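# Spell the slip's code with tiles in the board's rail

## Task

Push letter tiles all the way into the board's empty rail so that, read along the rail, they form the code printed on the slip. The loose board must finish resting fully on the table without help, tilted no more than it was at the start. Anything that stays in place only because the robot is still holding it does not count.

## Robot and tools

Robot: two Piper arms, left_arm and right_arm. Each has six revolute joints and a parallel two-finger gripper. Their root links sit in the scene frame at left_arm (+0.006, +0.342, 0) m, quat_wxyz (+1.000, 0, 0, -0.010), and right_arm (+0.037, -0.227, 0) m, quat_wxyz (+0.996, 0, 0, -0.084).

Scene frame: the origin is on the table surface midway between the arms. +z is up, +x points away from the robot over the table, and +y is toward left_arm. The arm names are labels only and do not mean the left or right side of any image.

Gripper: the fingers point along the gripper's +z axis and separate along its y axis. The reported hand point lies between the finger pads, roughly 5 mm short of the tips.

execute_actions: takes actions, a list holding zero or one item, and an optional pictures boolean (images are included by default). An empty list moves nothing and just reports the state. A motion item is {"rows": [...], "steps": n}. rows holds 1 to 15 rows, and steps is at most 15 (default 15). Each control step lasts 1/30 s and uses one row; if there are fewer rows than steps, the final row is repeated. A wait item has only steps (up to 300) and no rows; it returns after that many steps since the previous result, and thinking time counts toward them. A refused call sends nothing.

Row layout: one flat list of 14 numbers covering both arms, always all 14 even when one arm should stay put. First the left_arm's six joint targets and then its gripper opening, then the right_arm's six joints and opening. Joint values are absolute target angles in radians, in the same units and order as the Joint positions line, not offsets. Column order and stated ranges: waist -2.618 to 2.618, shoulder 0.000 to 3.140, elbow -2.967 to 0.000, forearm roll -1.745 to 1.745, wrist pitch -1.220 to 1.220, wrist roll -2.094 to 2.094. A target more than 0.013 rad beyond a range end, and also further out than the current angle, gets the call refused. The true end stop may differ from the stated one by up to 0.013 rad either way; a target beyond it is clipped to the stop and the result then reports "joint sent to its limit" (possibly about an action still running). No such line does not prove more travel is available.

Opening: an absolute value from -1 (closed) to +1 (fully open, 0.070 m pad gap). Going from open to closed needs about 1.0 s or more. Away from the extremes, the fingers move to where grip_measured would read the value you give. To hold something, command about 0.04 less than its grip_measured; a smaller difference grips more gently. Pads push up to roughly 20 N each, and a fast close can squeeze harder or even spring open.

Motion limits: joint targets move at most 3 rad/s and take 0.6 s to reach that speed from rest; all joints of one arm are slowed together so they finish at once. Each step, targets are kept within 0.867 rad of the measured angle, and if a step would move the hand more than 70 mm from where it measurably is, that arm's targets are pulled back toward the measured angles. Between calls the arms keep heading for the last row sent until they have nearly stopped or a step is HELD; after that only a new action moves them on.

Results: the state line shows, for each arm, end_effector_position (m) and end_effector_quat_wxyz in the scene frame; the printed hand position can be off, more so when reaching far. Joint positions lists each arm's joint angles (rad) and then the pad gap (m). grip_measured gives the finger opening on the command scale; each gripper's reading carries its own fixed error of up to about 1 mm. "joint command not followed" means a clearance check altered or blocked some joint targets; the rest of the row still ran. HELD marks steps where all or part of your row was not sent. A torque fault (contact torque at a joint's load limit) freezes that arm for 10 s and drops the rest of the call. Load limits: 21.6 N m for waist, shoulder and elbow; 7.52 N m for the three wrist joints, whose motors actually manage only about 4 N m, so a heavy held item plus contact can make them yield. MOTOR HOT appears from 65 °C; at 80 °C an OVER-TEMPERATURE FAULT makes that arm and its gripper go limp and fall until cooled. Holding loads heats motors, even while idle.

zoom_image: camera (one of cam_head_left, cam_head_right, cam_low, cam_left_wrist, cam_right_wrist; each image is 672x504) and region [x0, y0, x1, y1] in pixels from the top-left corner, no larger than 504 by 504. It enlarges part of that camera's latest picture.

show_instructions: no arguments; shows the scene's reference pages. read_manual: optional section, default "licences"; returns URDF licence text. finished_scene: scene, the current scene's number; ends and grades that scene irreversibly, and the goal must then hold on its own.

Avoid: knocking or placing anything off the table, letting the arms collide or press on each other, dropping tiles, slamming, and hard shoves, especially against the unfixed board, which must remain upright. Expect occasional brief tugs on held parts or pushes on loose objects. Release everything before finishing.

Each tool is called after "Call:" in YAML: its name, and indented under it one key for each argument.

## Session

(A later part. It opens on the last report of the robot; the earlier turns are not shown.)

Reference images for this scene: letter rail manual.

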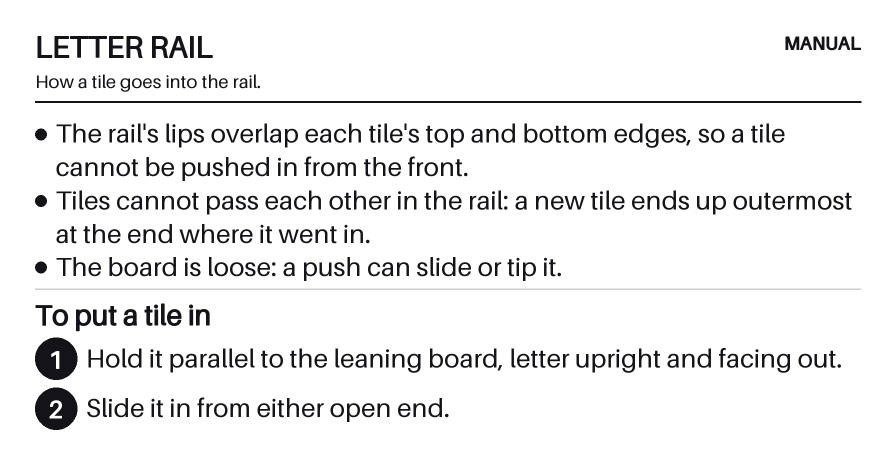

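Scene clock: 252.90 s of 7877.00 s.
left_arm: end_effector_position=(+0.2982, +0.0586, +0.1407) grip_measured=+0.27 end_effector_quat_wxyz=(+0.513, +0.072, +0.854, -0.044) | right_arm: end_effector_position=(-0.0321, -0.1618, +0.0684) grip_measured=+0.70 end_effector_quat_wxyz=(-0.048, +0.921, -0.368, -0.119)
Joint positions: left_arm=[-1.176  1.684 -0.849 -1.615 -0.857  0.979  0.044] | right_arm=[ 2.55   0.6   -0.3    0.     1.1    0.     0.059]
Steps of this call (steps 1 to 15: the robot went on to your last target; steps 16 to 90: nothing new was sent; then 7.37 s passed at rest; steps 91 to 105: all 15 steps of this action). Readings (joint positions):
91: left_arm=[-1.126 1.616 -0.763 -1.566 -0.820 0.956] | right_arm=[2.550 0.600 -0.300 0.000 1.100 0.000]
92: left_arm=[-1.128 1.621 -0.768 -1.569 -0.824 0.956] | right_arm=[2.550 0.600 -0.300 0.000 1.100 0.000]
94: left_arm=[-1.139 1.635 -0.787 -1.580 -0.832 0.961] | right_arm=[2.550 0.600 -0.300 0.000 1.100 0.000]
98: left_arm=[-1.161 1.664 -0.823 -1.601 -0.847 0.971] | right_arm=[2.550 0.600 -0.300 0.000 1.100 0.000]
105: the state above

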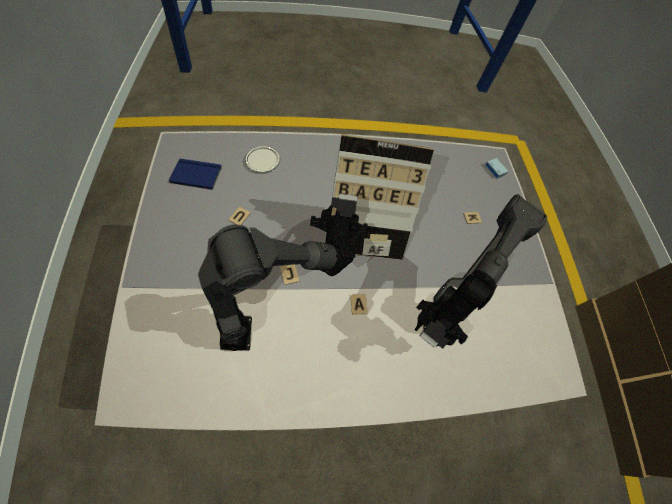

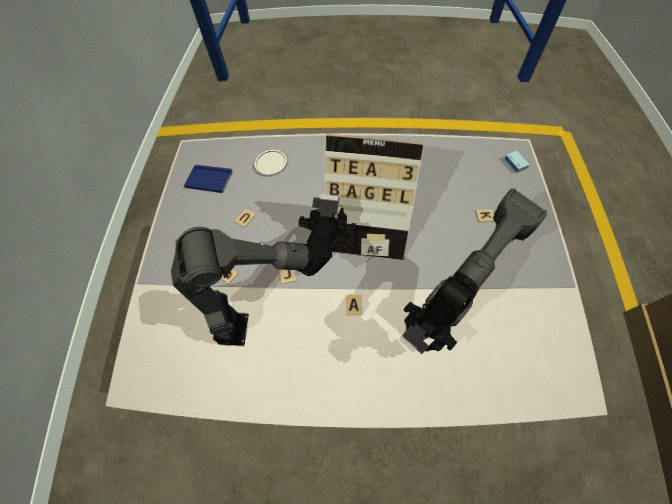

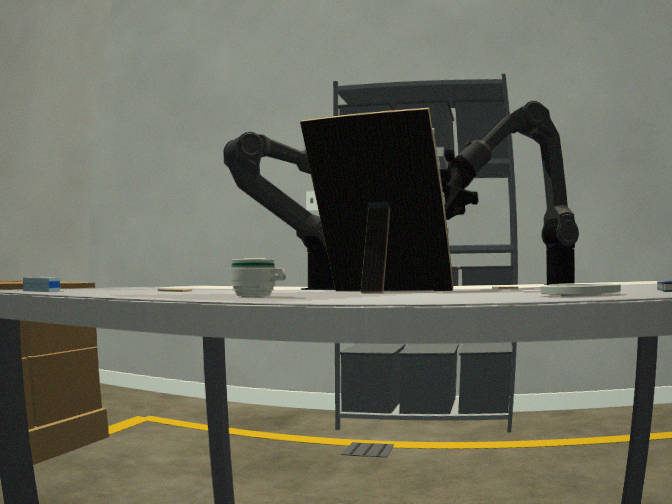

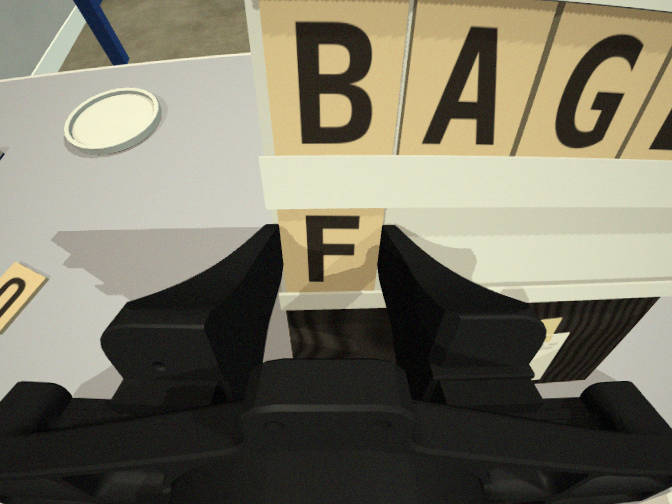

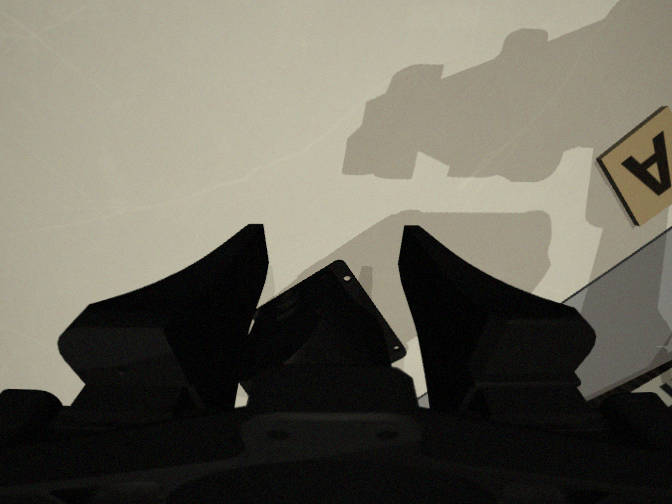

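Call:
execute_actions:
  actions:
    - {"rows":[[-1.1798,1.6901,-0.8567,-1.6196,-0.8594,0.9808,0.2,2.55,0.6,-0.3,0,1.1,0,0.7],[-1.1843,1.6968,-0.8656,-1.6243,-0.8628,0.9834,0.2,2.55,0.6,-0.3,0,1.1,0,0.7],[-1.1887,1.7035,-0.8745,-1.629,-0.8662,0.986,0.2,2.55,0.6,-0.3,0,1.1,0,0.7],[-1.1931,1.7102,-0.8835,-1.6336,-0.8696,0.9887,0.2,2.55,0.6,-0.3,0,1.1,0,0.7],[-1.1974,1.7169,-0.8925,-1.6382,-0.873,0.9914,0.2,2.55,0.6,-0.3,0,1.1,0,0.7],[-1.2016,1.7236,-0.9016,-1.6428,-0.8763,0.9942,0.2,2.55,0.6,-0.3,0,1.1,0,0.7],[-1.2058,1.7304,-0.9108,-1.6474,-0.8796,0.997,0.2,2.55,0.6,-0.3,0,1.1,0,0.7],[-1.2099,1.7371,-0.92,-1.652,-0.8829,0.9998,0.2,2.55,0.6,-0.3,0,1.1,0,0.7],[-1.214,1.7438,-0.9293,-1.6565,-0.8862,1.0026,0.2,2.55,0.6,-0.3,0,1.1,0,0.7],[-1.218,1.7505,-0.9387,-1.661,-0.8894,1.0055,0.2,2.55,0.6,-0.3,0,1.1,0,0.7]],"steps":15}

Call:
zoom_image:
  camera: "cam_left_wrist"
  region: [250,130,430,310]

Scene clock: 268.37 s of 7877.00 s.
left_arm: end_effector_position=(+0.2946, +0.0339, +0.1400) grip_measured=+0.27 end_effector_quat_wxyz=(+0.513, +0.072, +0.854, -0.044) | right_arm: end_effector_position=(-0.0321, -0.1618, +0.0684) grip_measured=+0.70 end_effector_quat_wxyz=(-0.048, +0.921, -0.368, -0.119)
Joint positions: left_arm=[-1.218  1.751 -0.94  -1.662 -0.89   1.006  0.044] | right_arm=[ 2.55  0.6  -0.3   0.    1.1  -0.    0.06]
Steps of this call (steps 1 to 15: the robot went on to your last target; steps 16 to 90: nothing new was sent; then 11.97 s passed at rest; steps 91 to 105: all 15 steps of this action). Readings (joint positions):
91: left_arm=[-1.175 1.684 -0.848 -1.615 -0.856 0.978] | right_arm=[2.550 0.600 -0.300 0.000 1.100 -0.000]
92: left_arm=[-1.178 1.687 -0.853 -1.619 -0.859 0.979] | right_arm=[2.550 0.600 -0.300 0.000 1.100 -0.000]
94: left_arm=[-1.187 1.702 -0.873 -1.630 -0.868 0.985] | right_arm=[2.550 0.600 -0.300 0.000 1.100 -0.000]
98: left_arm=[-1.205 1.730 -0.912 -1.649 -0.881 0.997] | right_arm=[2.550 0.600 -0.300 0.000 1.100 -0.000]
105: the state above

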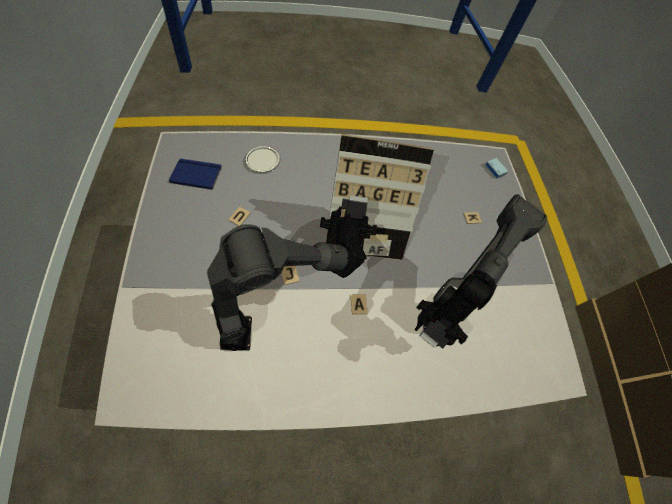

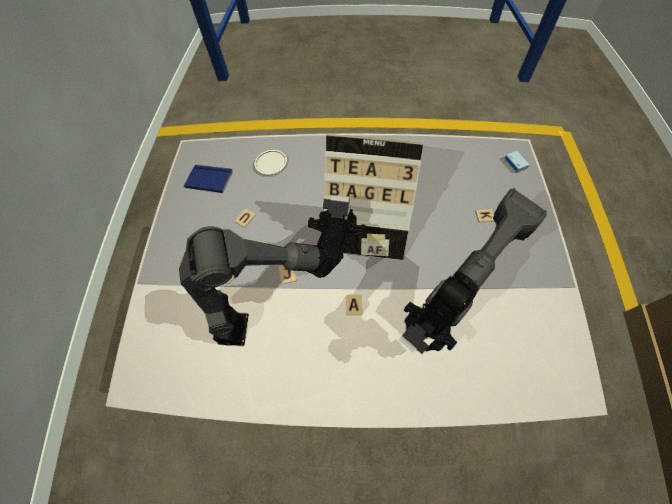

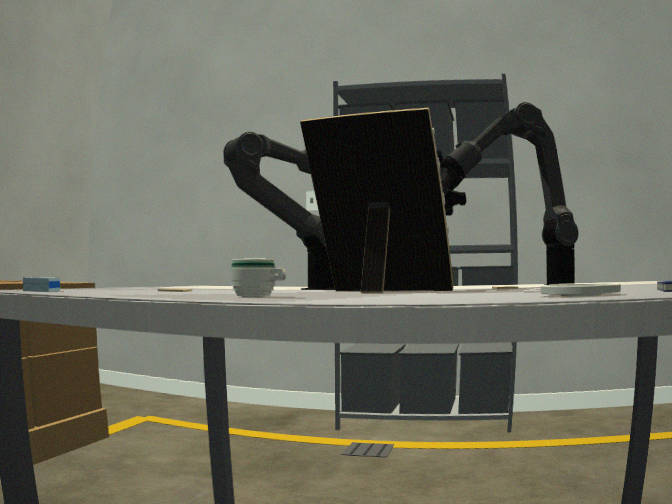

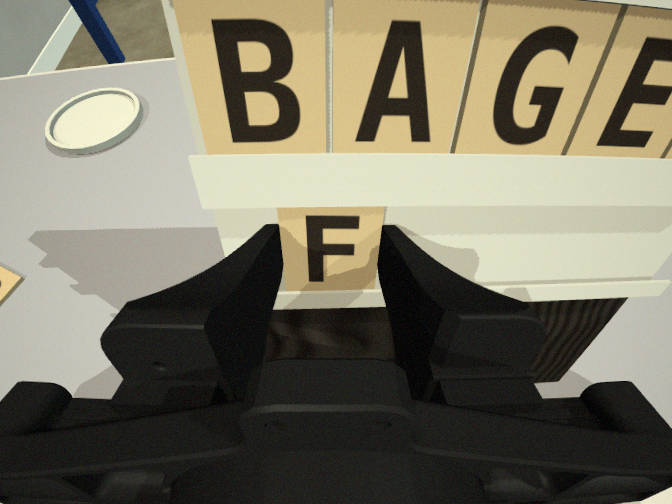

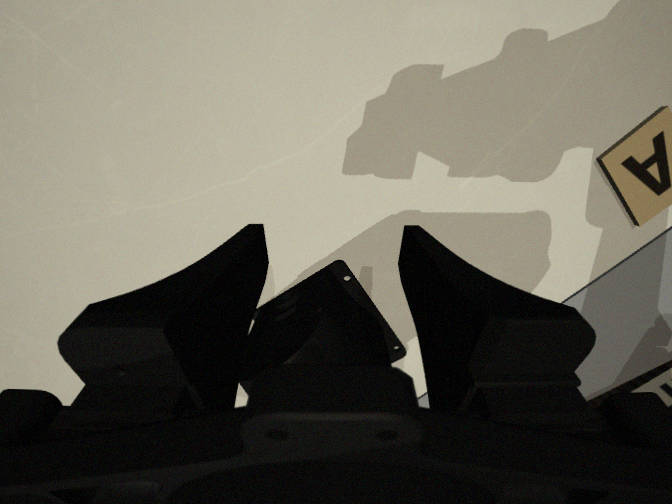

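Region (250, 130, 430, 310) of cam_left_wrist's 672x504 image, scaled by 2.800, with more detail than that image has.

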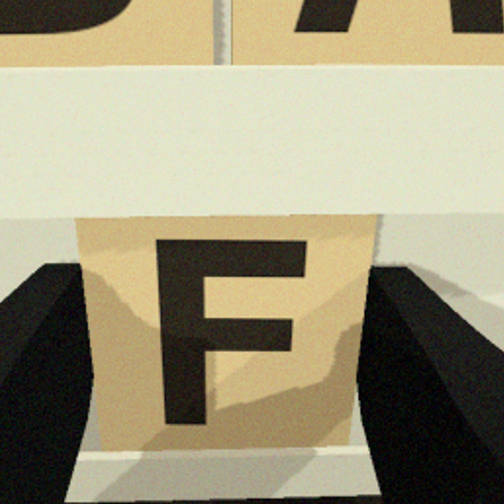

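Call:
execute_actions:
  actions:
    - {"rows":[[-1.2226,1.7583,-0.95,-1.6664,-0.8932,1.0096,0.2,2.55,0.6,-0.3,0,1.1,0,0.7],[-1.227,1.7661,-0.9613,-1.6718,-0.8969,1.0138,0.2,2.55,0.6,-0.3,0,1.1,0,0.7],[-1.2314,1.7739,-0.9727,-1.6772,-0.9006,1.018,0.2,2.55,0.6,-0.3,0,1.1,0,0.7],[-1.2358,1.7817,-0.9841,-1.6825,-0.9043,1.0223,0.2,2.55,0.6,-0.3,0,1.1,0,0.7],[-1.2401,1.7895,-0.9956,-1.6879,-0.9079,1.0267,0.2,2.55,0.6,-0.3,0,1.1,0,0.7],[-1.2443,1.7973,-1.0071,-1.6933,-0.9115,1.0311,0.2,2.55,0.6,-0.3,0,1.1,0,0.7],[-1.2484,1.8051,-1.0188,-1.6987,-0.9151,1.0355,0.2,2.55,0.6,-0.3,0,1.1,0,0.7],[-1.2525,1.8129,-1.0305,-1.7041,-0.9187,1.04,0.2,2.55,0.6,-0.3,0,1.1,0,0.7],[-1.2565,1.8207,-1.0423,-1.7095,-0.9222,1.0445,0.2,2.55,0.6,-0.3,0,1.1,0,0.7],[-1.2604,1.8285,-1.0541,-1.7148,-0.9257,1.049,0.2,2.55,0.6,-0.3,0,1.1,0,0.7],[-1.2643,1.8363,-1.066,-1.7202,-0.9291,1.0536,0.2,2.55,0.6,-0.3,0,1.1,0,0.7],[-1.2681,1.8441,-1.0779,-1.7256,-0.9325,1.0582,0.2,2.55,0.6,-0.3,0,1.1,0,0.7]],"steps":15}
  pictures: false

Call:
execute_actions:
  actions:
    - {"rows":[[-1.2681,1.8441,-1.0779,-1.7256,-0.9325,1.0582,0.6,2.55,0.6,-0.3,0,1.1,0,0.7]],"steps":12}

Scene clock: 279.37 s of 7877.00 s.
left_arm: end_effector_position=(+0.2895, -0.0008, +0.1394) grip_measured=+0.27 end_effector_quat_wxyz=(+0.513, +0.073, +0.855, -0.043) | right_arm: end_effector_position=(-0.0321, -0.1618, +0.0684) grip_measured=+0.70 end_effector_quat_wxyz=(-0.048, +0.921, -0.368, -0.119)
Joint positions: left_arm=[-1.268  1.846 -1.079 -1.727 -0.933  1.059  0.044] | right_arm=[ 2.55  0.6  -0.3   0.    1.1  -0.    0.06]
Steps of this call (steps 1 to 15: the robot went on to your last target; steps 16 to 90: nothing new was sent; then 7.50 s passed at rest; steps 91 to 105: all 15 steps of this action). Readings (joint positions):
91: left_arm=[-1.218 1.751 -0.939 -1.662 -0.889 1.005] | right_arm=[2.550 0.600 -0.300 0.000 1.100 -0.000]
92: left_arm=[-1.220 1.754 -0.944 -1.666 -0.892 1.007] | right_arm=[2.550 0.600 -0.300 0.000 1.100 -0.000]
94: left_arm=[-1.230 1.771 -0.968 -1.679 -0.901 1.017] | right_arm=[2.550 0.600 -0.300 0.000 1.100 -0.000]
98: left_arm=[-1.248 1.804 -1.018 -1.700 -0.916 1.035] | right_arm=[2.550 0.600 -0.300 0.000 1.100 -0.000]
105: the state above

Scene clock: 279.77 s of 7877.00 s.
left_arm: end_effector_position=(+0.2888, -0.0015, +0.1400) grip_measured=+0.60 end_effector_quat_wxyz=(+0.513, +0.073, +0.854, -0.044) | right_arm: end_effector_position=(-0.0321, -0.1618, +0.0684) grip_measured=+0.70 end_effector_quat_wxyz=(-0.048, +0.921, -0.368, -0.119)
Joint positions: left_arm=[-1.27   1.844 -1.079 -1.726 -0.932  1.058  0.056] | right_arm=[ 2.55  0.6  -0.3   0.    1.1  -0.    0.06]
Steps of this call (steps 1 to 12: all 12 steps of this action). Readings (joint positions):
1: left_arm=[-1.269 1.846 -1.079 -1.727 -0.933 1.059] | right_arm=[2.550 0.600 -0.300 0.000 1.100 -0.000]
2: left_arm=[-1.269 1.845 -1.079 -1.727 -0.932 1.059] | right_arm=[2.550 0.600 -0.300 0.000 1.100 -0.000]
4: left_arm=[-1.270 1.845 -1.079 -1.727 -0.932 1.059] | right_arm=[2.550 0.600 -0.300 0.000 1.100 -0.000]
8: left_arm=[-1.270 1.845 -1.079 -1.726 -0.932 1.059] | right_arm=[2.550 0.600 -0.300 0.000 1.100 -0.000]
12: the state above

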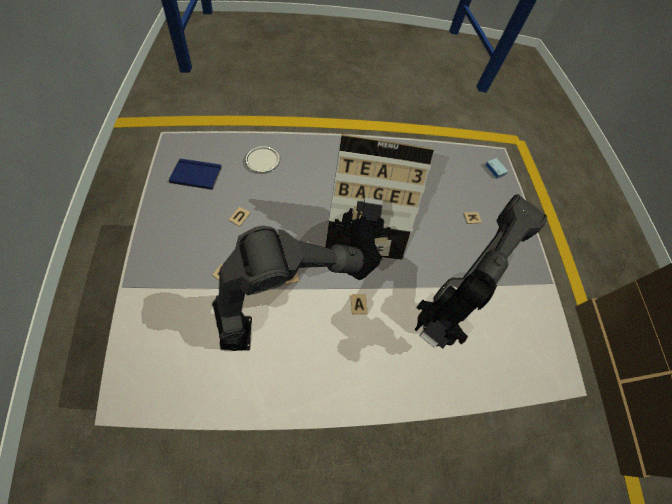

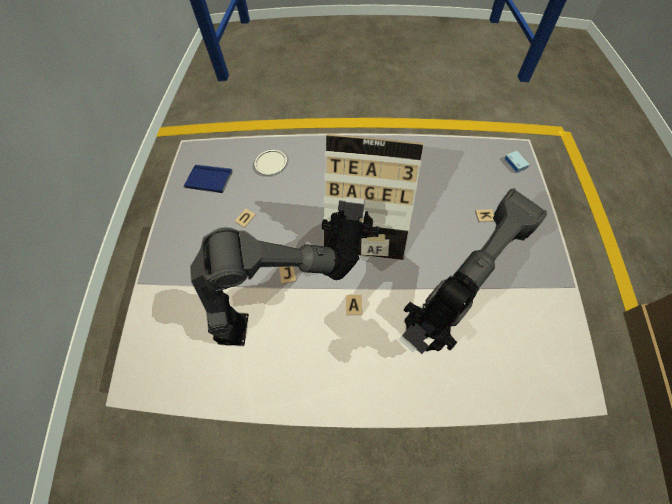

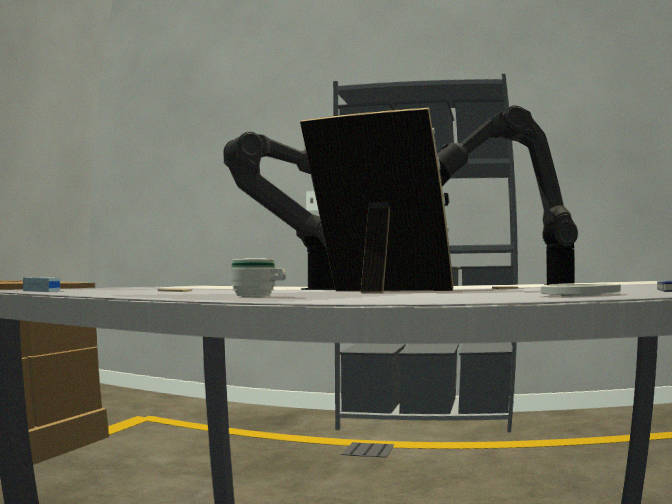

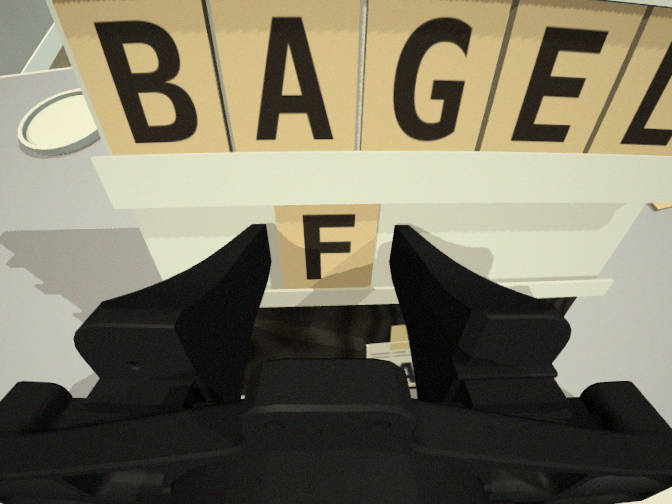

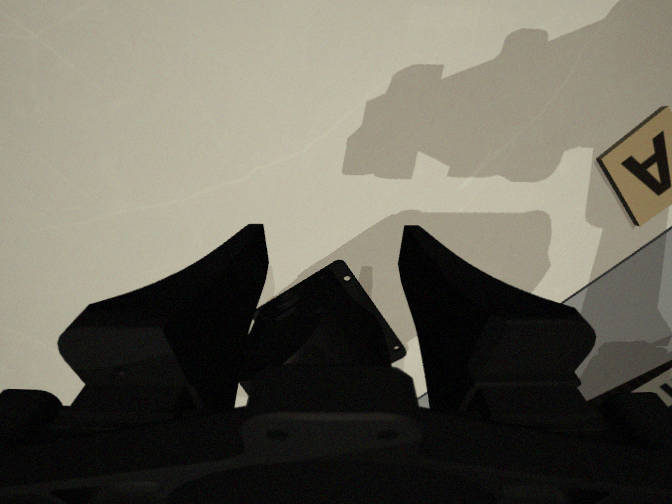

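Call:
execute_actions:
  actions:
    - {"rows":[[-1.281,1.832,-1.076,-1.741,-0.942,1.073,0.6,2.55,0.6,-0.3,0,1.1,0,0.7]],"steps":8}
  pictures: false

Call:
execute_actions:
  actions:
    - {"rows":[[-1.29,1.69,-0.92,-1.735,-0.94,1.055,0.6,2.55,0.6,-0.3,0,1.1,0,0.7]],"steps":12}
  pictures: false

Call:
execute_actions:
  actions:
    - {"rows":[[-1.338,1.6,-0.9,-0.85,0,-0.15,0.7,2.55,0.6,-0.3,0,1.1,0,0.7]],"steps":15}
  pictures: false

Call:
execute_actions:
  actions:
    - {"rows":[[-1.338,1.6,-0.9,-0.85,0,-0.15,0.7,2.55,0.6,-0.3,0,1.1,0,0.7]],"steps":6}
  pictures: false

Call:
execute_actions:
  actions:
    - {"rows":[[-1.338,1.8804,-1.2606,0,1.0382,-1.358,0.7,2.55,0.6,-0.3,0,1.1,0,0.7]],"steps":15}
  pictures: false

Call:
execute_actions:
  actions:
    - {"rows":[[-1.338,1.8804,-1.2606,0,1.0382,-1.358,0.7,2.55,0.6,-0.3,0,1.1,0,0.7]],"steps":15}
  pictures: false

Call:
execute_actions:
  actions:
    - {"rows":[[-1.338,1.9308,-1.2046,0,0.9318,-1.358,0.7,2.55,0.6,-0.3,0,1.1,0,0.7]],"steps":15}

Scene clock: 299.87 s of 7877.00 s.
left_arm: end_effector_position=(+0.2850, +0.0000, +0.1436) grip_measured=+0.60 end_effector_quat_wxyz=(+0.513, +0.074, +0.854, -0.043) | right_arm: end_effector_position=(-0.0321, -0.1618, +0.0684) grip_measured=+0.70 end_effector_quat_wxyz=(-0.048, +0.921, -0.368, -0.119)
Joint positions: left_arm=[-1.28   1.83  -1.076 -1.74  -0.943  1.073  0.056] | right_arm=[ 2.55   0.6   -0.3    0.     1.1   -0.     0.059]
Steps of this call (steps 1 to 15: the robot went on to your last target; steps 16 to 90: nothing new was sent; then 16.83 s passed at rest; steps 91 to 98: all 8 steps of this action). Readings (joint positions):
91: left_arm=[-1.269 1.843 -1.078 -1.726 -0.933 1.059] | right_arm=[2.550 0.600 -0.300 0.000 1.100 -0.000]
92: left_arm=[-1.273 1.838 -1.076 -1.732 -0.938 1.064] | right_arm=[2.550 0.600 -0.300 0.000 1.100 -0.000]
94: left_arm=[-1.280 1.830 -1.076 -1.740 -0.943 1.073] | right_arm=[2.550 0.600 -0.300 0.000 1.100 -0.000]
98: the state above

Scene clock: 300.27 s of 7877.00 s.
left_arm: end_effector_position=(+0.2709, +0.0373, +0.1528) grip_measured=+0.60 end_effector_quat_wxyz=(+0.511, +0.076, +0.855, -0.045) | right_arm: end_effector_position=(-0.0321, -0.1618, +0.0684) grip_measured=+0.70 end_effector_quat_wxyz=(-0.048, +0.921, -0.368, -0.119)
Joint positions: left_arm=[-1.29   1.687 -0.918 -1.735 -0.94   1.055  0.056] | right_arm=[ 2.55   0.6   -0.3    0.     1.1   -0.     0.059]
Steps of this call (steps 1 to 12: all 12 steps of this action). Readings (joint positions):
1: left_arm=[-1.280 1.830 -1.075 -1.740 -0.943 1.073] | right_arm=[2.550 0.600 -0.300 0.000 1.100 -0.000]
2: left_arm=[-1.281 1.825 -1.068 -1.740 -0.943 1.073] | right_arm=[2.550 0.600 -0.300 0.000 1.100 -0.000]
4: left_arm=[-1.283 1.797 -1.035 -1.740 -0.942 1.069] | right_arm=[2.550 0.600 -0.300 0.000 1.100 -0.000]
8: left_arm=[-1.288 1.705 -0.937 -1.736 -0.941 1.057] | right_arm=[2.550 0.600 -0.300 0.000 1.100 -0.000]
12: the state above

Scene clock: 300.77 s of 7877.00 s.
left_arm: end_effector_position=(+0.2026, -0.0723, +0.1715) grip_measured=+0.70 end_effector_quat_wxyz=(+0.411, +0.134, +0.837, -0.336) | right_arm: end_effector_position=(-0.0321, -0.1618, +0.0684) grip_measured=+0.70 end_effector_quat_wxyz=(-0.048, +0.921, -0.368, -0.119)
Joint positions: left_arm=[-1.315  1.644 -0.911 -1.276 -0.458  0.489  0.06 ] | right_arm=[ 2.55  0.6  -0.3   0.    1.1  -0.    0.06]
Steps of this call (steps 1 to 15: all 15 steps of this action). Readings (joint positions):
1: left_arm=[-1.290 1.687 -0.918 -1.734 -0.939 1.054] | right_arm=[2.550 0.600 -0.300 0.000 1.100 -0.000]
2: left_arm=[-1.290 1.687 -0.918 -1.727 -0.932 1.047] | right_arm=[2.550 0.600 -0.300 0.000 1.100 -0.000]
4: left_arm=[-1.292 1.686 -0.918 -1.695 -0.900 1.014] | right_arm=[2.550 0.600 -0.300 0.000 1.100 -0.000]
8: left_arm=[-1.299 1.673 -0.917 -1.564 -0.768 0.882] | right_arm=[2.550 0.600 -0.300 0.000 1.100 -0.000]
15: the state above

Scene clock: 300.97 s of 7877.00 s.
left_arm: end_effector_position=(+0.1432, -0.0958, +0.1641) grip_measured=+0.70 end_effector_quat_wxyz=(+0.280, +0.151, +0.851, -0.417) | right_arm: end_effector_position=(-0.0321, -0.1618, +0.0684) grip_measured=+0.70 end_effector_quat_wxyz=(-0.048, +0.921, -0.368, -0.119)
Joint positions: left_arm=[-1.328  1.619 -0.905 -1.031 -0.194  0.121  0.06 ] | right_arm=[ 2.55   0.6   -0.3    0.     1.1   -0.     0.059]
Steps of this call (steps 1 to 6: all 6 steps of this action). Readings (joint positions):
1: left_arm=[-1.317 1.640 -0.910 -1.235 -0.415 0.428] | right_arm=[2.550 0.600 -0.300 0.000 1.100 -0.000]
2: left_arm=[-1.319 1.635 -0.909 -1.194 -0.371 0.367] | right_arm=[2.550 0.600 -0.300 0.000 1.100 -0.000]
4: left_arm=[-1.324 1.627 -0.907 -1.112 -0.282 0.243] | right_arm=[2.550 0.600 -0.300 0.000 1.100 -0.000]
6: the state above

Scene clock: 301.47 s of 7877.00 s.
left_arm: end_effector_position=(+0.0522, -0.0515, +0.0714) grip_measured=+0.70 end_effector_quat_wxyz=(-0.025, +0.136, +0.971, -0.194) | right_arm: end_effector_position=(-0.0321, -0.1618, +0.0684) grip_measured=+0.70 end_effector_quat_wxyz=(-0.048, +0.921, -0.368, -0.119)
Joint positions: left_arm=[-1.336  1.775 -1.124 -0.288  0.674 -0.881  0.06 ] | right_arm=[ 2.55   0.6   -0.3    0.     1.1   -0.     0.059]
Steps of this call (steps 1 to 15: all 15 steps of this action). Readings (joint positions):
1: left_arm=[-1.330 1.616 -0.904 -0.994 -0.154 0.067] | right_arm=[2.550 0.600 -0.300 0.000 1.100 -0.000]
2: left_arm=[-1.330 1.617 -0.905 -0.951 -0.110 0.012] | right_arm=[2.550 0.600 -0.300 0.000 1.100 -0.000]
4: left_arm=[-1.332 1.624 -0.918 -0.847 0.000 -0.107] | right_arm=[2.550 0.600 -0.300 0.000 1.100 -0.000]
8: left_arm=[-1.334 1.663 -0.975 -0.611 0.263 -0.369] | right_arm=[2.550 0.600 -0.300 0.000 1.100 -0.000]
15: the state above

Scene clock: 301.97 s of 7877.00 s.
left_arm: end_effector_position=(+0.0805, +0.0000, +0.0500) grip_measured=+0.70 end_effector_quat_wxyz=(+0.000, -0.000, +1.000, +0.000) | right_arm: end_effector_position=(-0.0321, -0.1618, +0.0684) grip_measured=+0.70 end_effector_quat_wxyz=(-0.048, +0.921, -0.368, -0.119)
Joint positions: left_arm=[-1.338  1.88  -1.261  0.     1.038 -1.358  0.059] | right_arm=[ 2.55  0.6  -0.3   0.    1.1  -0.    0.06]
Steps of this call (steps 1 to 15: all 15 steps of this action). Readings (joint positions):
1: left_arm=[-1.336 1.791 -1.144 -0.246 0.728 -0.951] | right_arm=[2.550 0.600 -0.300 0.000 1.100 -0.000]
2: left_arm=[-1.337 1.805 -1.163 -0.206 0.777 -1.016] | right_arm=[2.550 0.600 -0.300 0.000 1.100 -0.000]
4: left_arm=[-1.337 1.830 -1.195 -0.138 0.863 -1.128] | right_arm=[2.550 0.600 -0.300 0.000 1.100 -0.000]
8: left_arm=[-1.337 1.865 -1.240 -0.043 0.983 -1.286] | right_arm=[2.550 0.600 -0.300 0.000 1.100 -0.000]
15: the state above

Scene clock: 302.47 s of 7877.00 s.
left_arm: end_effector_position=(+0.0804, +0.0005, +0.0191) grip_measured=+0.70 end_effector_quat_wxyz=(-0.000, -0.000, +1.000, +0.001) | right_arm: end_effector_position=(-0.0321, -0.1618, +0.0684) grip_measured=+0.70 end_effector_quat_wxyz=(-0.048, +0.921, -0.368, -0.119)
Joint positions: left_arm=[-1.338  1.933 -1.203  0.     0.931 -1.358  0.06 ] | right_arm=[ 2.55   0.6   -0.3    0.     1.1   -0.     0.059]
Steps of this call (steps 1 to 15: all 15 steps of this action). Readings (joint positions):
1: left_arm=[-1.338 1.881 -1.261 0.000 1.037 -1.358] | right_arm=[2.550 0.600 -0.300 0.000 1.100 -0.000]
2: left_arm=[-1.338 1.883 -1.259 0.000 1.031 -1.358] | right_arm=[2.550 0.600 -0.300 0.000 1.100 -0.000]
4: left_arm=[-1.338 1.897 -1.243 0.000 0.998 -1.358] | right_arm=[2.550 0.600 -0.300 0.000 1.100 -0.000]
8: left_arm=[-1.338 1.933 -1.204 0.000 0.931 -1.358] | right_arm=[2.550 0.600 -0.300 0.000 1.100 -0.000]
15: the state above

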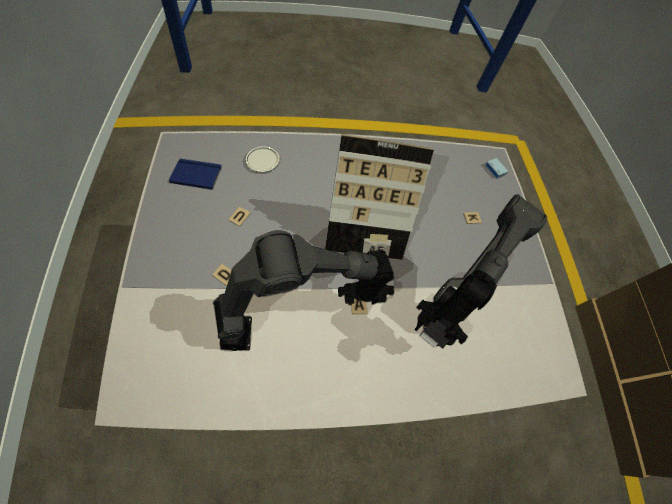

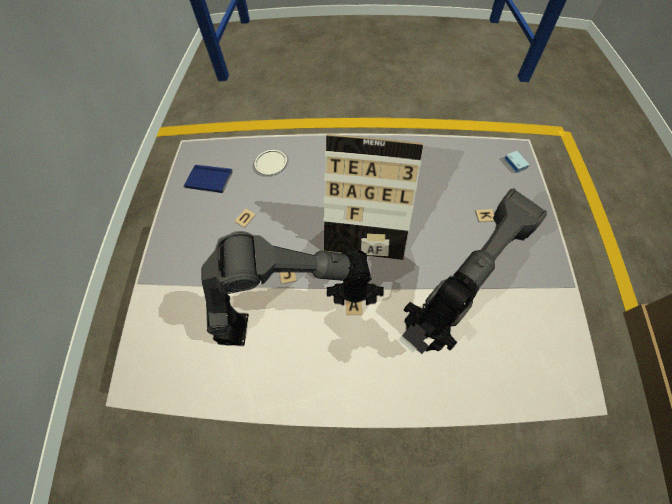

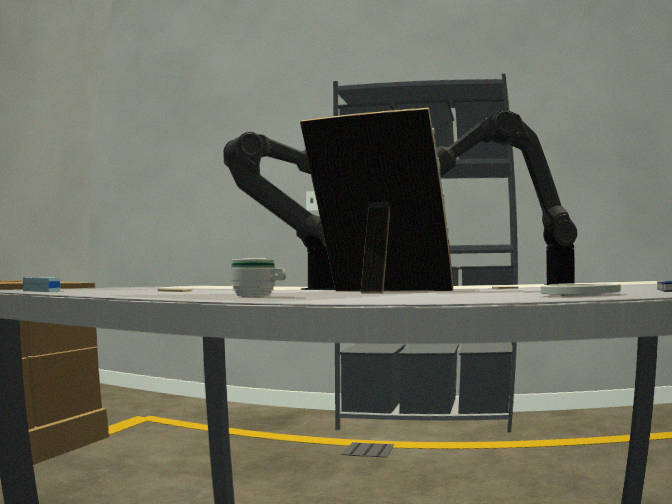

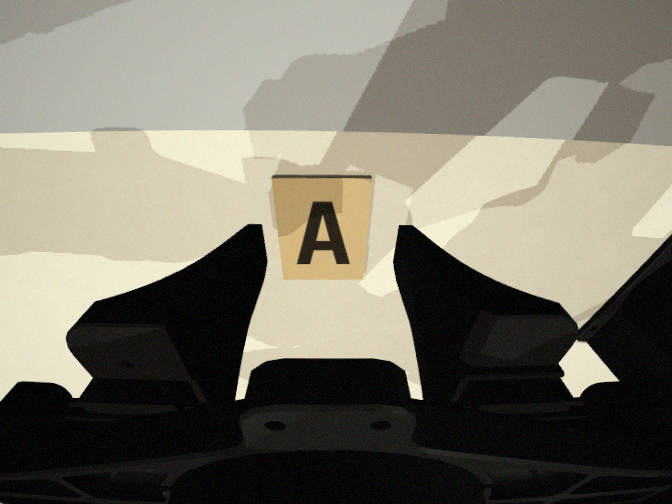

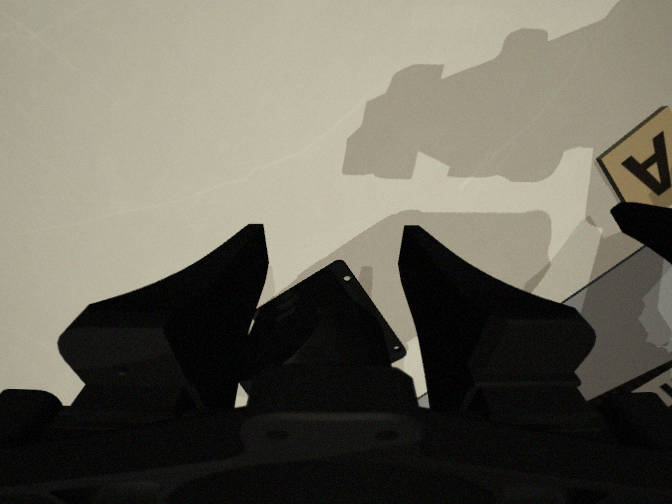

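Call:
execute_actions:
  actions:
    - {"rows":[[-1.3353,1.934,-1.178,0,0.902,-1.355,0.7,2.55,0.6,-0.3,0,1.1,0,0.7],[-1.3353,1.934,-1.178,0,0.902,-1.355,0.7,2.55,0.6,-0.3,0,1.1,0,0.7],[-1.3353,1.934,-1.178,0,0.902,-1.355,0.7,2.55,0.6,-0.3,0,1.1,0,0.7],[-1.3353,1.934,-1.178,0,0.902,-1.355,0.7,2.55,0.6,-0.3,0,1.1,0,0.7],[-1.3353,1.938,-1.173,0,0.893,-1.355,0.65,2.55,0.6,-0.3,0,1.1,0,0.7],[-1.3353,1.938,-1.173,0,0.893,-1.355,0.6,2.55,0.6,-0.3,0,1.1,0,0.7],[-1.3353,1.942,-1.168,0,0.884,-1.355,0.6,2.55,0.6,-0.3,0,1.1,0,0.7],[-1.3353,1.942,-1.168,0,0.884,-1.355,0.6,2.55,0.6,-0.3,0,1.1,0,0.7],[-1.3353,1.946,-1.1633,0,0.8753,-1.355,0.5,2.55,0.6,-0.3,0,1.1,0,0.7]],"steps":15}

Scene clock: 311.07 s of 7877.00 s.
left_arm: end_effector_position=(+0.0805, +0.0039, +0.0061) grip_measured=+0.50 end_effector_quat_wxyz=(+0.000, +0.000, +1.000, -0.000) | right_arm: end_effector_position=(-0.0321, -0.1618, +0.0684) grip_measured=+0.70 end_effector_quat_wxyz=(-0.048, +0.921, -0.368, -0.119)
Joint positions: left_arm=[-1.336  1.946 -1.163 -0.     0.875 -1.355  0.053] | right_arm=[ 2.55   0.6   -0.3    0.     1.1   -0.     0.059]
Steps of this call (steps 1 to 15: the robot went on to your last target; steps 16 to 90: nothing new was sent; then 5.10 s passed at rest; steps 91 to 105: all 15 steps of this action). Readings (joint positions):
91: left_arm=[-1.338 1.931 -1.204 -0.000 0.931 -1.358] | right_arm=[2.550 0.600 -0.300 0.000 1.100 -0.000]
92: left_arm=[-1.338 1.931 -1.200 -0.000 0.925 -1.357] | right_arm=[2.550 0.600 -0.300 0.000 1.100 -0.000]
94: left_arm=[-1.337 1.931 -1.181 -0.000 0.904 -1.355] | right_arm=[2.550 0.600 -0.300 0.000 1.100 -0.000]
98: left_arm=[-1.336 1.940 -1.170 -0.000 0.885 -1.355] | right_arm=[2.550 0.600 -0.300 0.000 1.100 -0.000]
105: the state above

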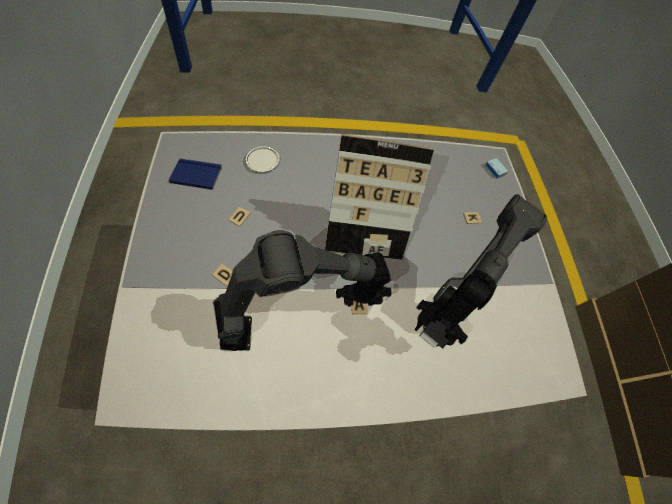

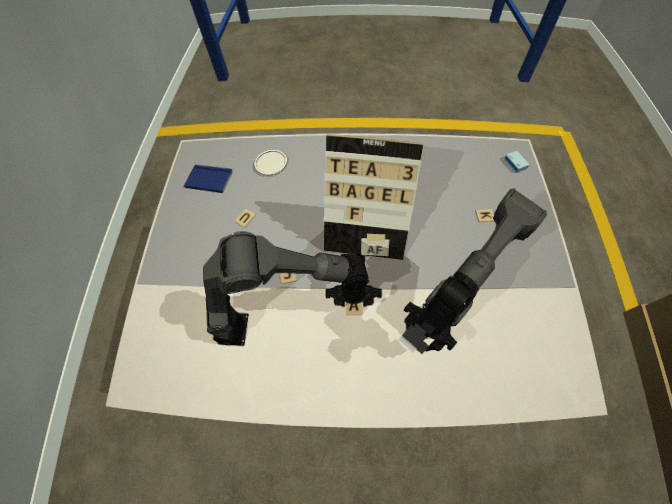

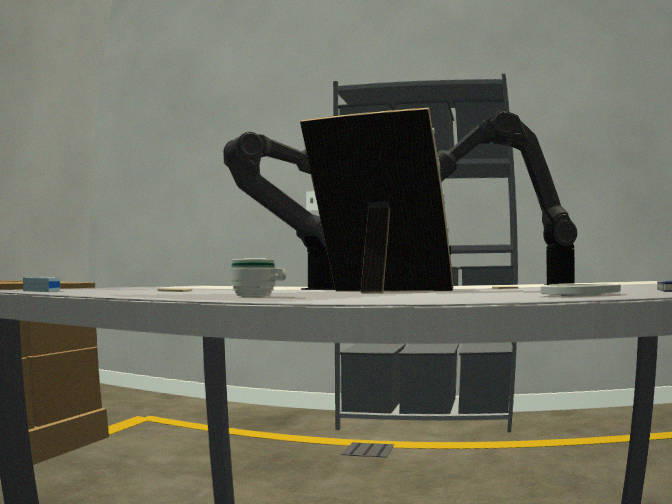

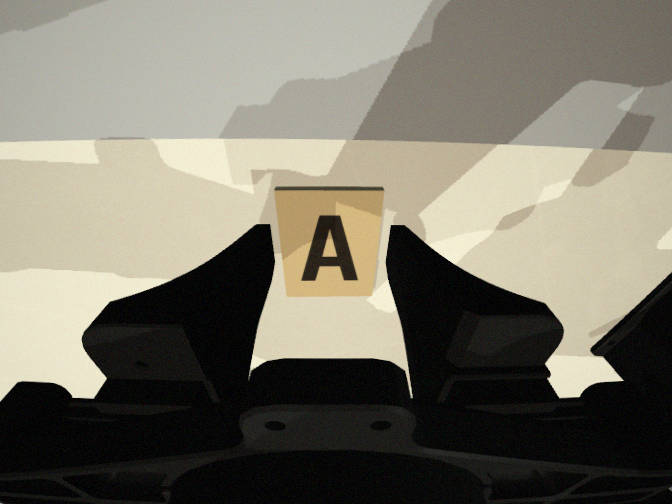

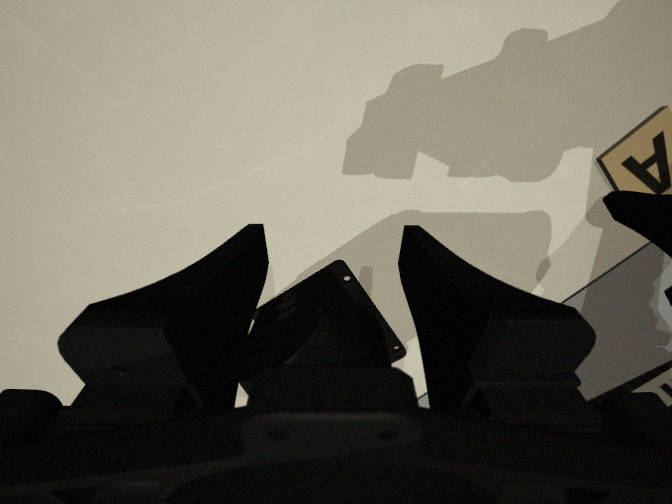

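Lower 1 mm more and close.

Call:
execute_actions:
  actions:
    - {"rows":[[-1.3353,1.9478,-1.1613,0,0.8715,-1.355,0.45,2.55,0.6,-0.3,0,1.1,0,0.7],[-1.3353,1.9478,-1.1613,0,0.8715,-1.355,0.42,2.55,0.6,-0.3,0,1.1,0,0.7],[-1.3353,1.9478,-1.1613,0,0.8715,-1.355,0.39,2.55,0.6,-0.3,0,1.1,0,0.7],[-1.3353,1.9478,-1.1613,0,0.8715,-1.355,0.36,2.55,0.6,-0.3,0,1.1,0,0.7],[-1.3353,1.9478,-1.1613,0,0.8715,-1.355,0.34,2.55,0.6,-0.3,0,1.1,0,0.7],[-1.3353,1.9478,-1.1613,0,0.8715,-1.355,0.32,2.55,0.6,-0.3,0,1.1,0,0.7],[-1.3353,1.9478,-1.1613,0,0.8715,-1.355,0.30,2.55,0.6,-0.3,0,1.1,0,0.7],[-1.3353,1.9478,-1.1613,0,0.8715,-1.355,0.28,2.55,0.6,-0.3,0,1.1,0,0.7],[-1.3353,1.9478,-1.1613,0,0.8715,-1.355,0.26,2.55,0.6,-0.3,0,1.1,0,0.7],[-1.3353,1.9478,-1.1613,0,0.8715,-1.355,0.24,2.55,0.6,-0.3,0,1.1,0,0.7],[-1.3353,1.9478,-1.1613,0,0.8715,-1.355,0.22,2.55,0.6,-0.3,0,1.1,0,0.7],[-1.3353,1.9478,-1.1613,0,0.8715,-1.355,0.2,2.55,0.6,-0.3,0,1.1,0,0.7]],"steps":15}
  pictures: false

Call:
execute_actions:
  actions:
    - {"rows":[[-1.338,1.8804,-1.2606,0,1.0382,-1.358,0.2,2.55,0.6,-0.3,0,1.1,0,0.7]],"steps":15}

Scene clock: 321.80 s of 7877.00 s.
left_arm: end_effector_position=(+0.0805, +0.0042, +0.0049) grip_measured=+0.27 end_effector_quat_wxyz=(-0.000, -0.000, +1.000, +0.000) | right_arm: end_effector_position=(-0.0321, -0.1618, +0.0684) grip_measured=+0.70 end_effector_quat_wxyz=(-0.048, +0.921, -0.368, -0.119)
Joint positions: left_arm=[-1.335  1.948 -1.162 -0.     0.872 -1.355  0.044] | right_arm=[ 2.55   0.6   -0.3    0.     1.1   -0.     0.059]
Steps of this call (steps 1 to 15: the robot went on to your last target; steps 16 to 90: nothing new was sent; then 7.23 s passed at rest; steps 91 to 105: all 15 steps of this action). Readings (joint positions):
91: left_arm=[-1.335 1.947 -1.163 -0.000 0.875 -1.355] | right_arm=[2.550 0.600 -0.300 0.000 1.100 -0.000]
92: left_arm=[-1.335 1.948 -1.162 -0.000 0.873 -1.355] | right_arm=[2.550 0.600 -0.300 0.000 1.100 -0.000]
94: left_arm=[-1.335 1.948 -1.162 -0.000 0.873 -1.355] | right_arm=[2.550 0.600 -0.300 0.000 1.100 -0.000]
98: left_arm=[-1.335 1.948 -1.162 -0.000 0.872 -1.355] | right_arm=[2.550 0.600 -0.300 0.000 1.100 -0.000]
105: the state above

Scene clock: 322.30 s of 7877.00 s.
left_arm: end_effector_position=(+0.0808, -0.0004, +0.0510) grip_measured=+0.27 end_effector_quat_wxyz=(+0.000, -0.000, +1.000, -0.001) | right_arm: end_effector_position=(-0.0321, -0.1618, +0.0684) grip_measured=+0.70 end_effector_quat_wxyz=(-0.048, +0.921, -0.368, -0.119)
Joint positions: left_arm=[-1.337  1.878 -1.262 -0.     1.039 -1.358  0.044] | right_arm=[ 2.55   0.6   -0.3    0.     1.1   -0.     0.059]
Steps of this call (steps 1 to 15: all 15 steps of this action). Readings (joint positions):
1: left_arm=[-1.335 1.948 -1.162 -0.000 0.872 -1.355] | right_arm=[2.550 0.600 -0.300 0.000 1.100 -0.000]
2: left_arm=[-1.335 1.947 -1.163 -0.000 0.878 -1.355] | right_arm=[2.550 0.600 -0.300 0.000 1.100 -0.000]
4: left_arm=[-1.335 1.935 -1.181 -0.000 0.910 -1.356] | right_arm=[2.550 0.600 -0.300 0.000 1.100 -0.000]
8: left_arm=[-1.336 1.890 -1.246 -0.000 1.014 -1.358] | right_arm=[2.550 0.600 -0.300 0.000 1.100 -0.000]
15: the state above

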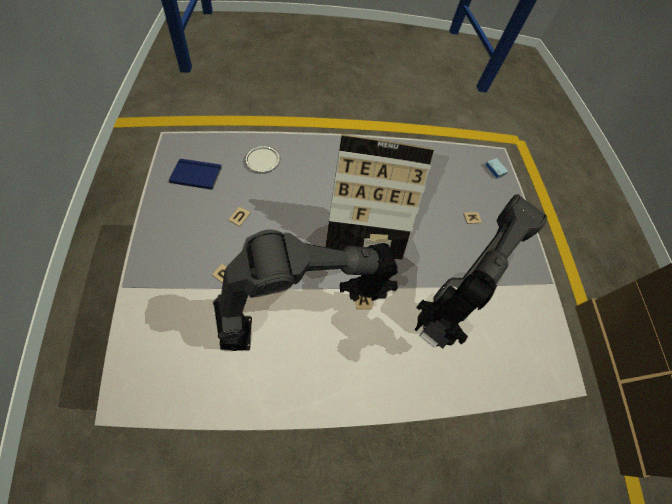

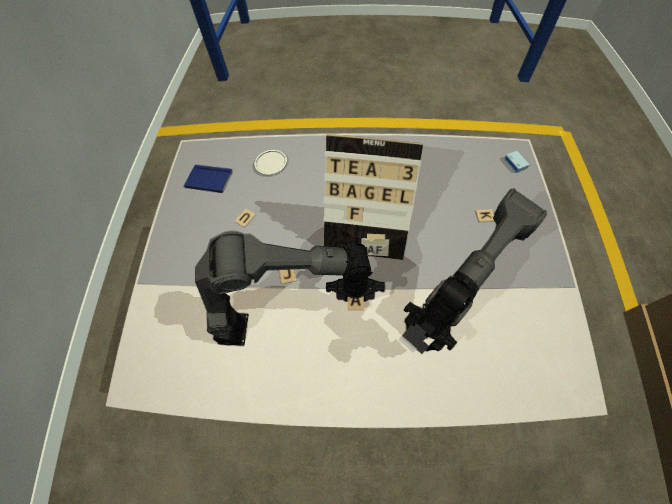

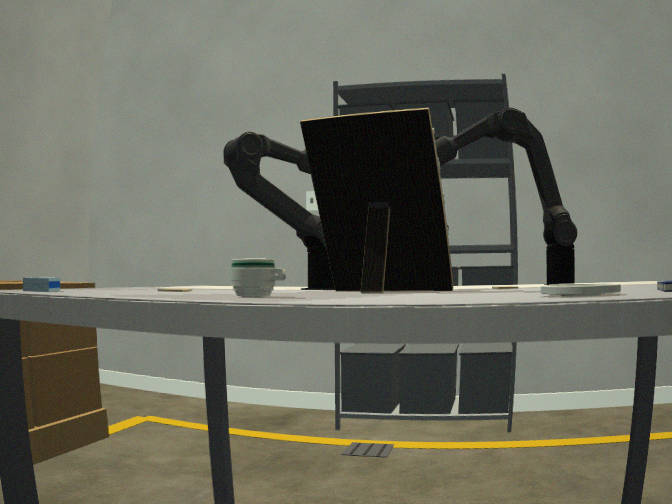

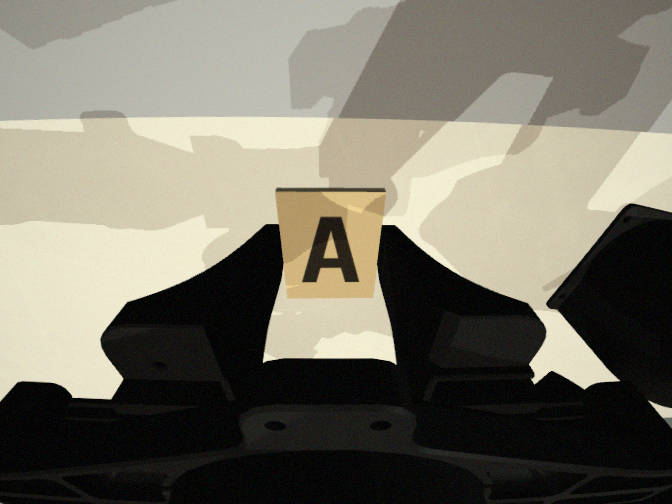

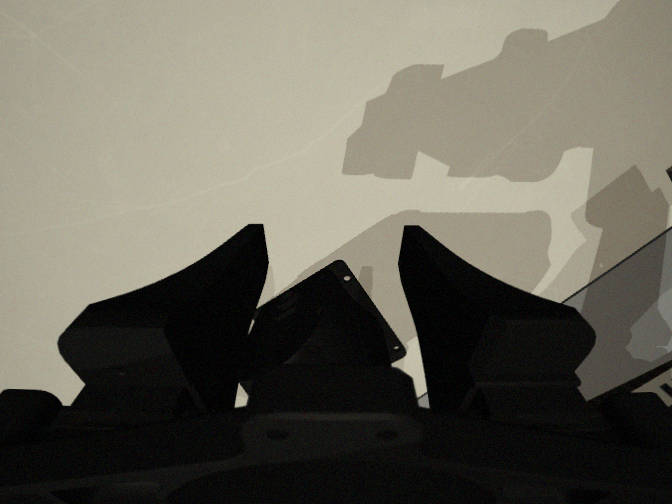

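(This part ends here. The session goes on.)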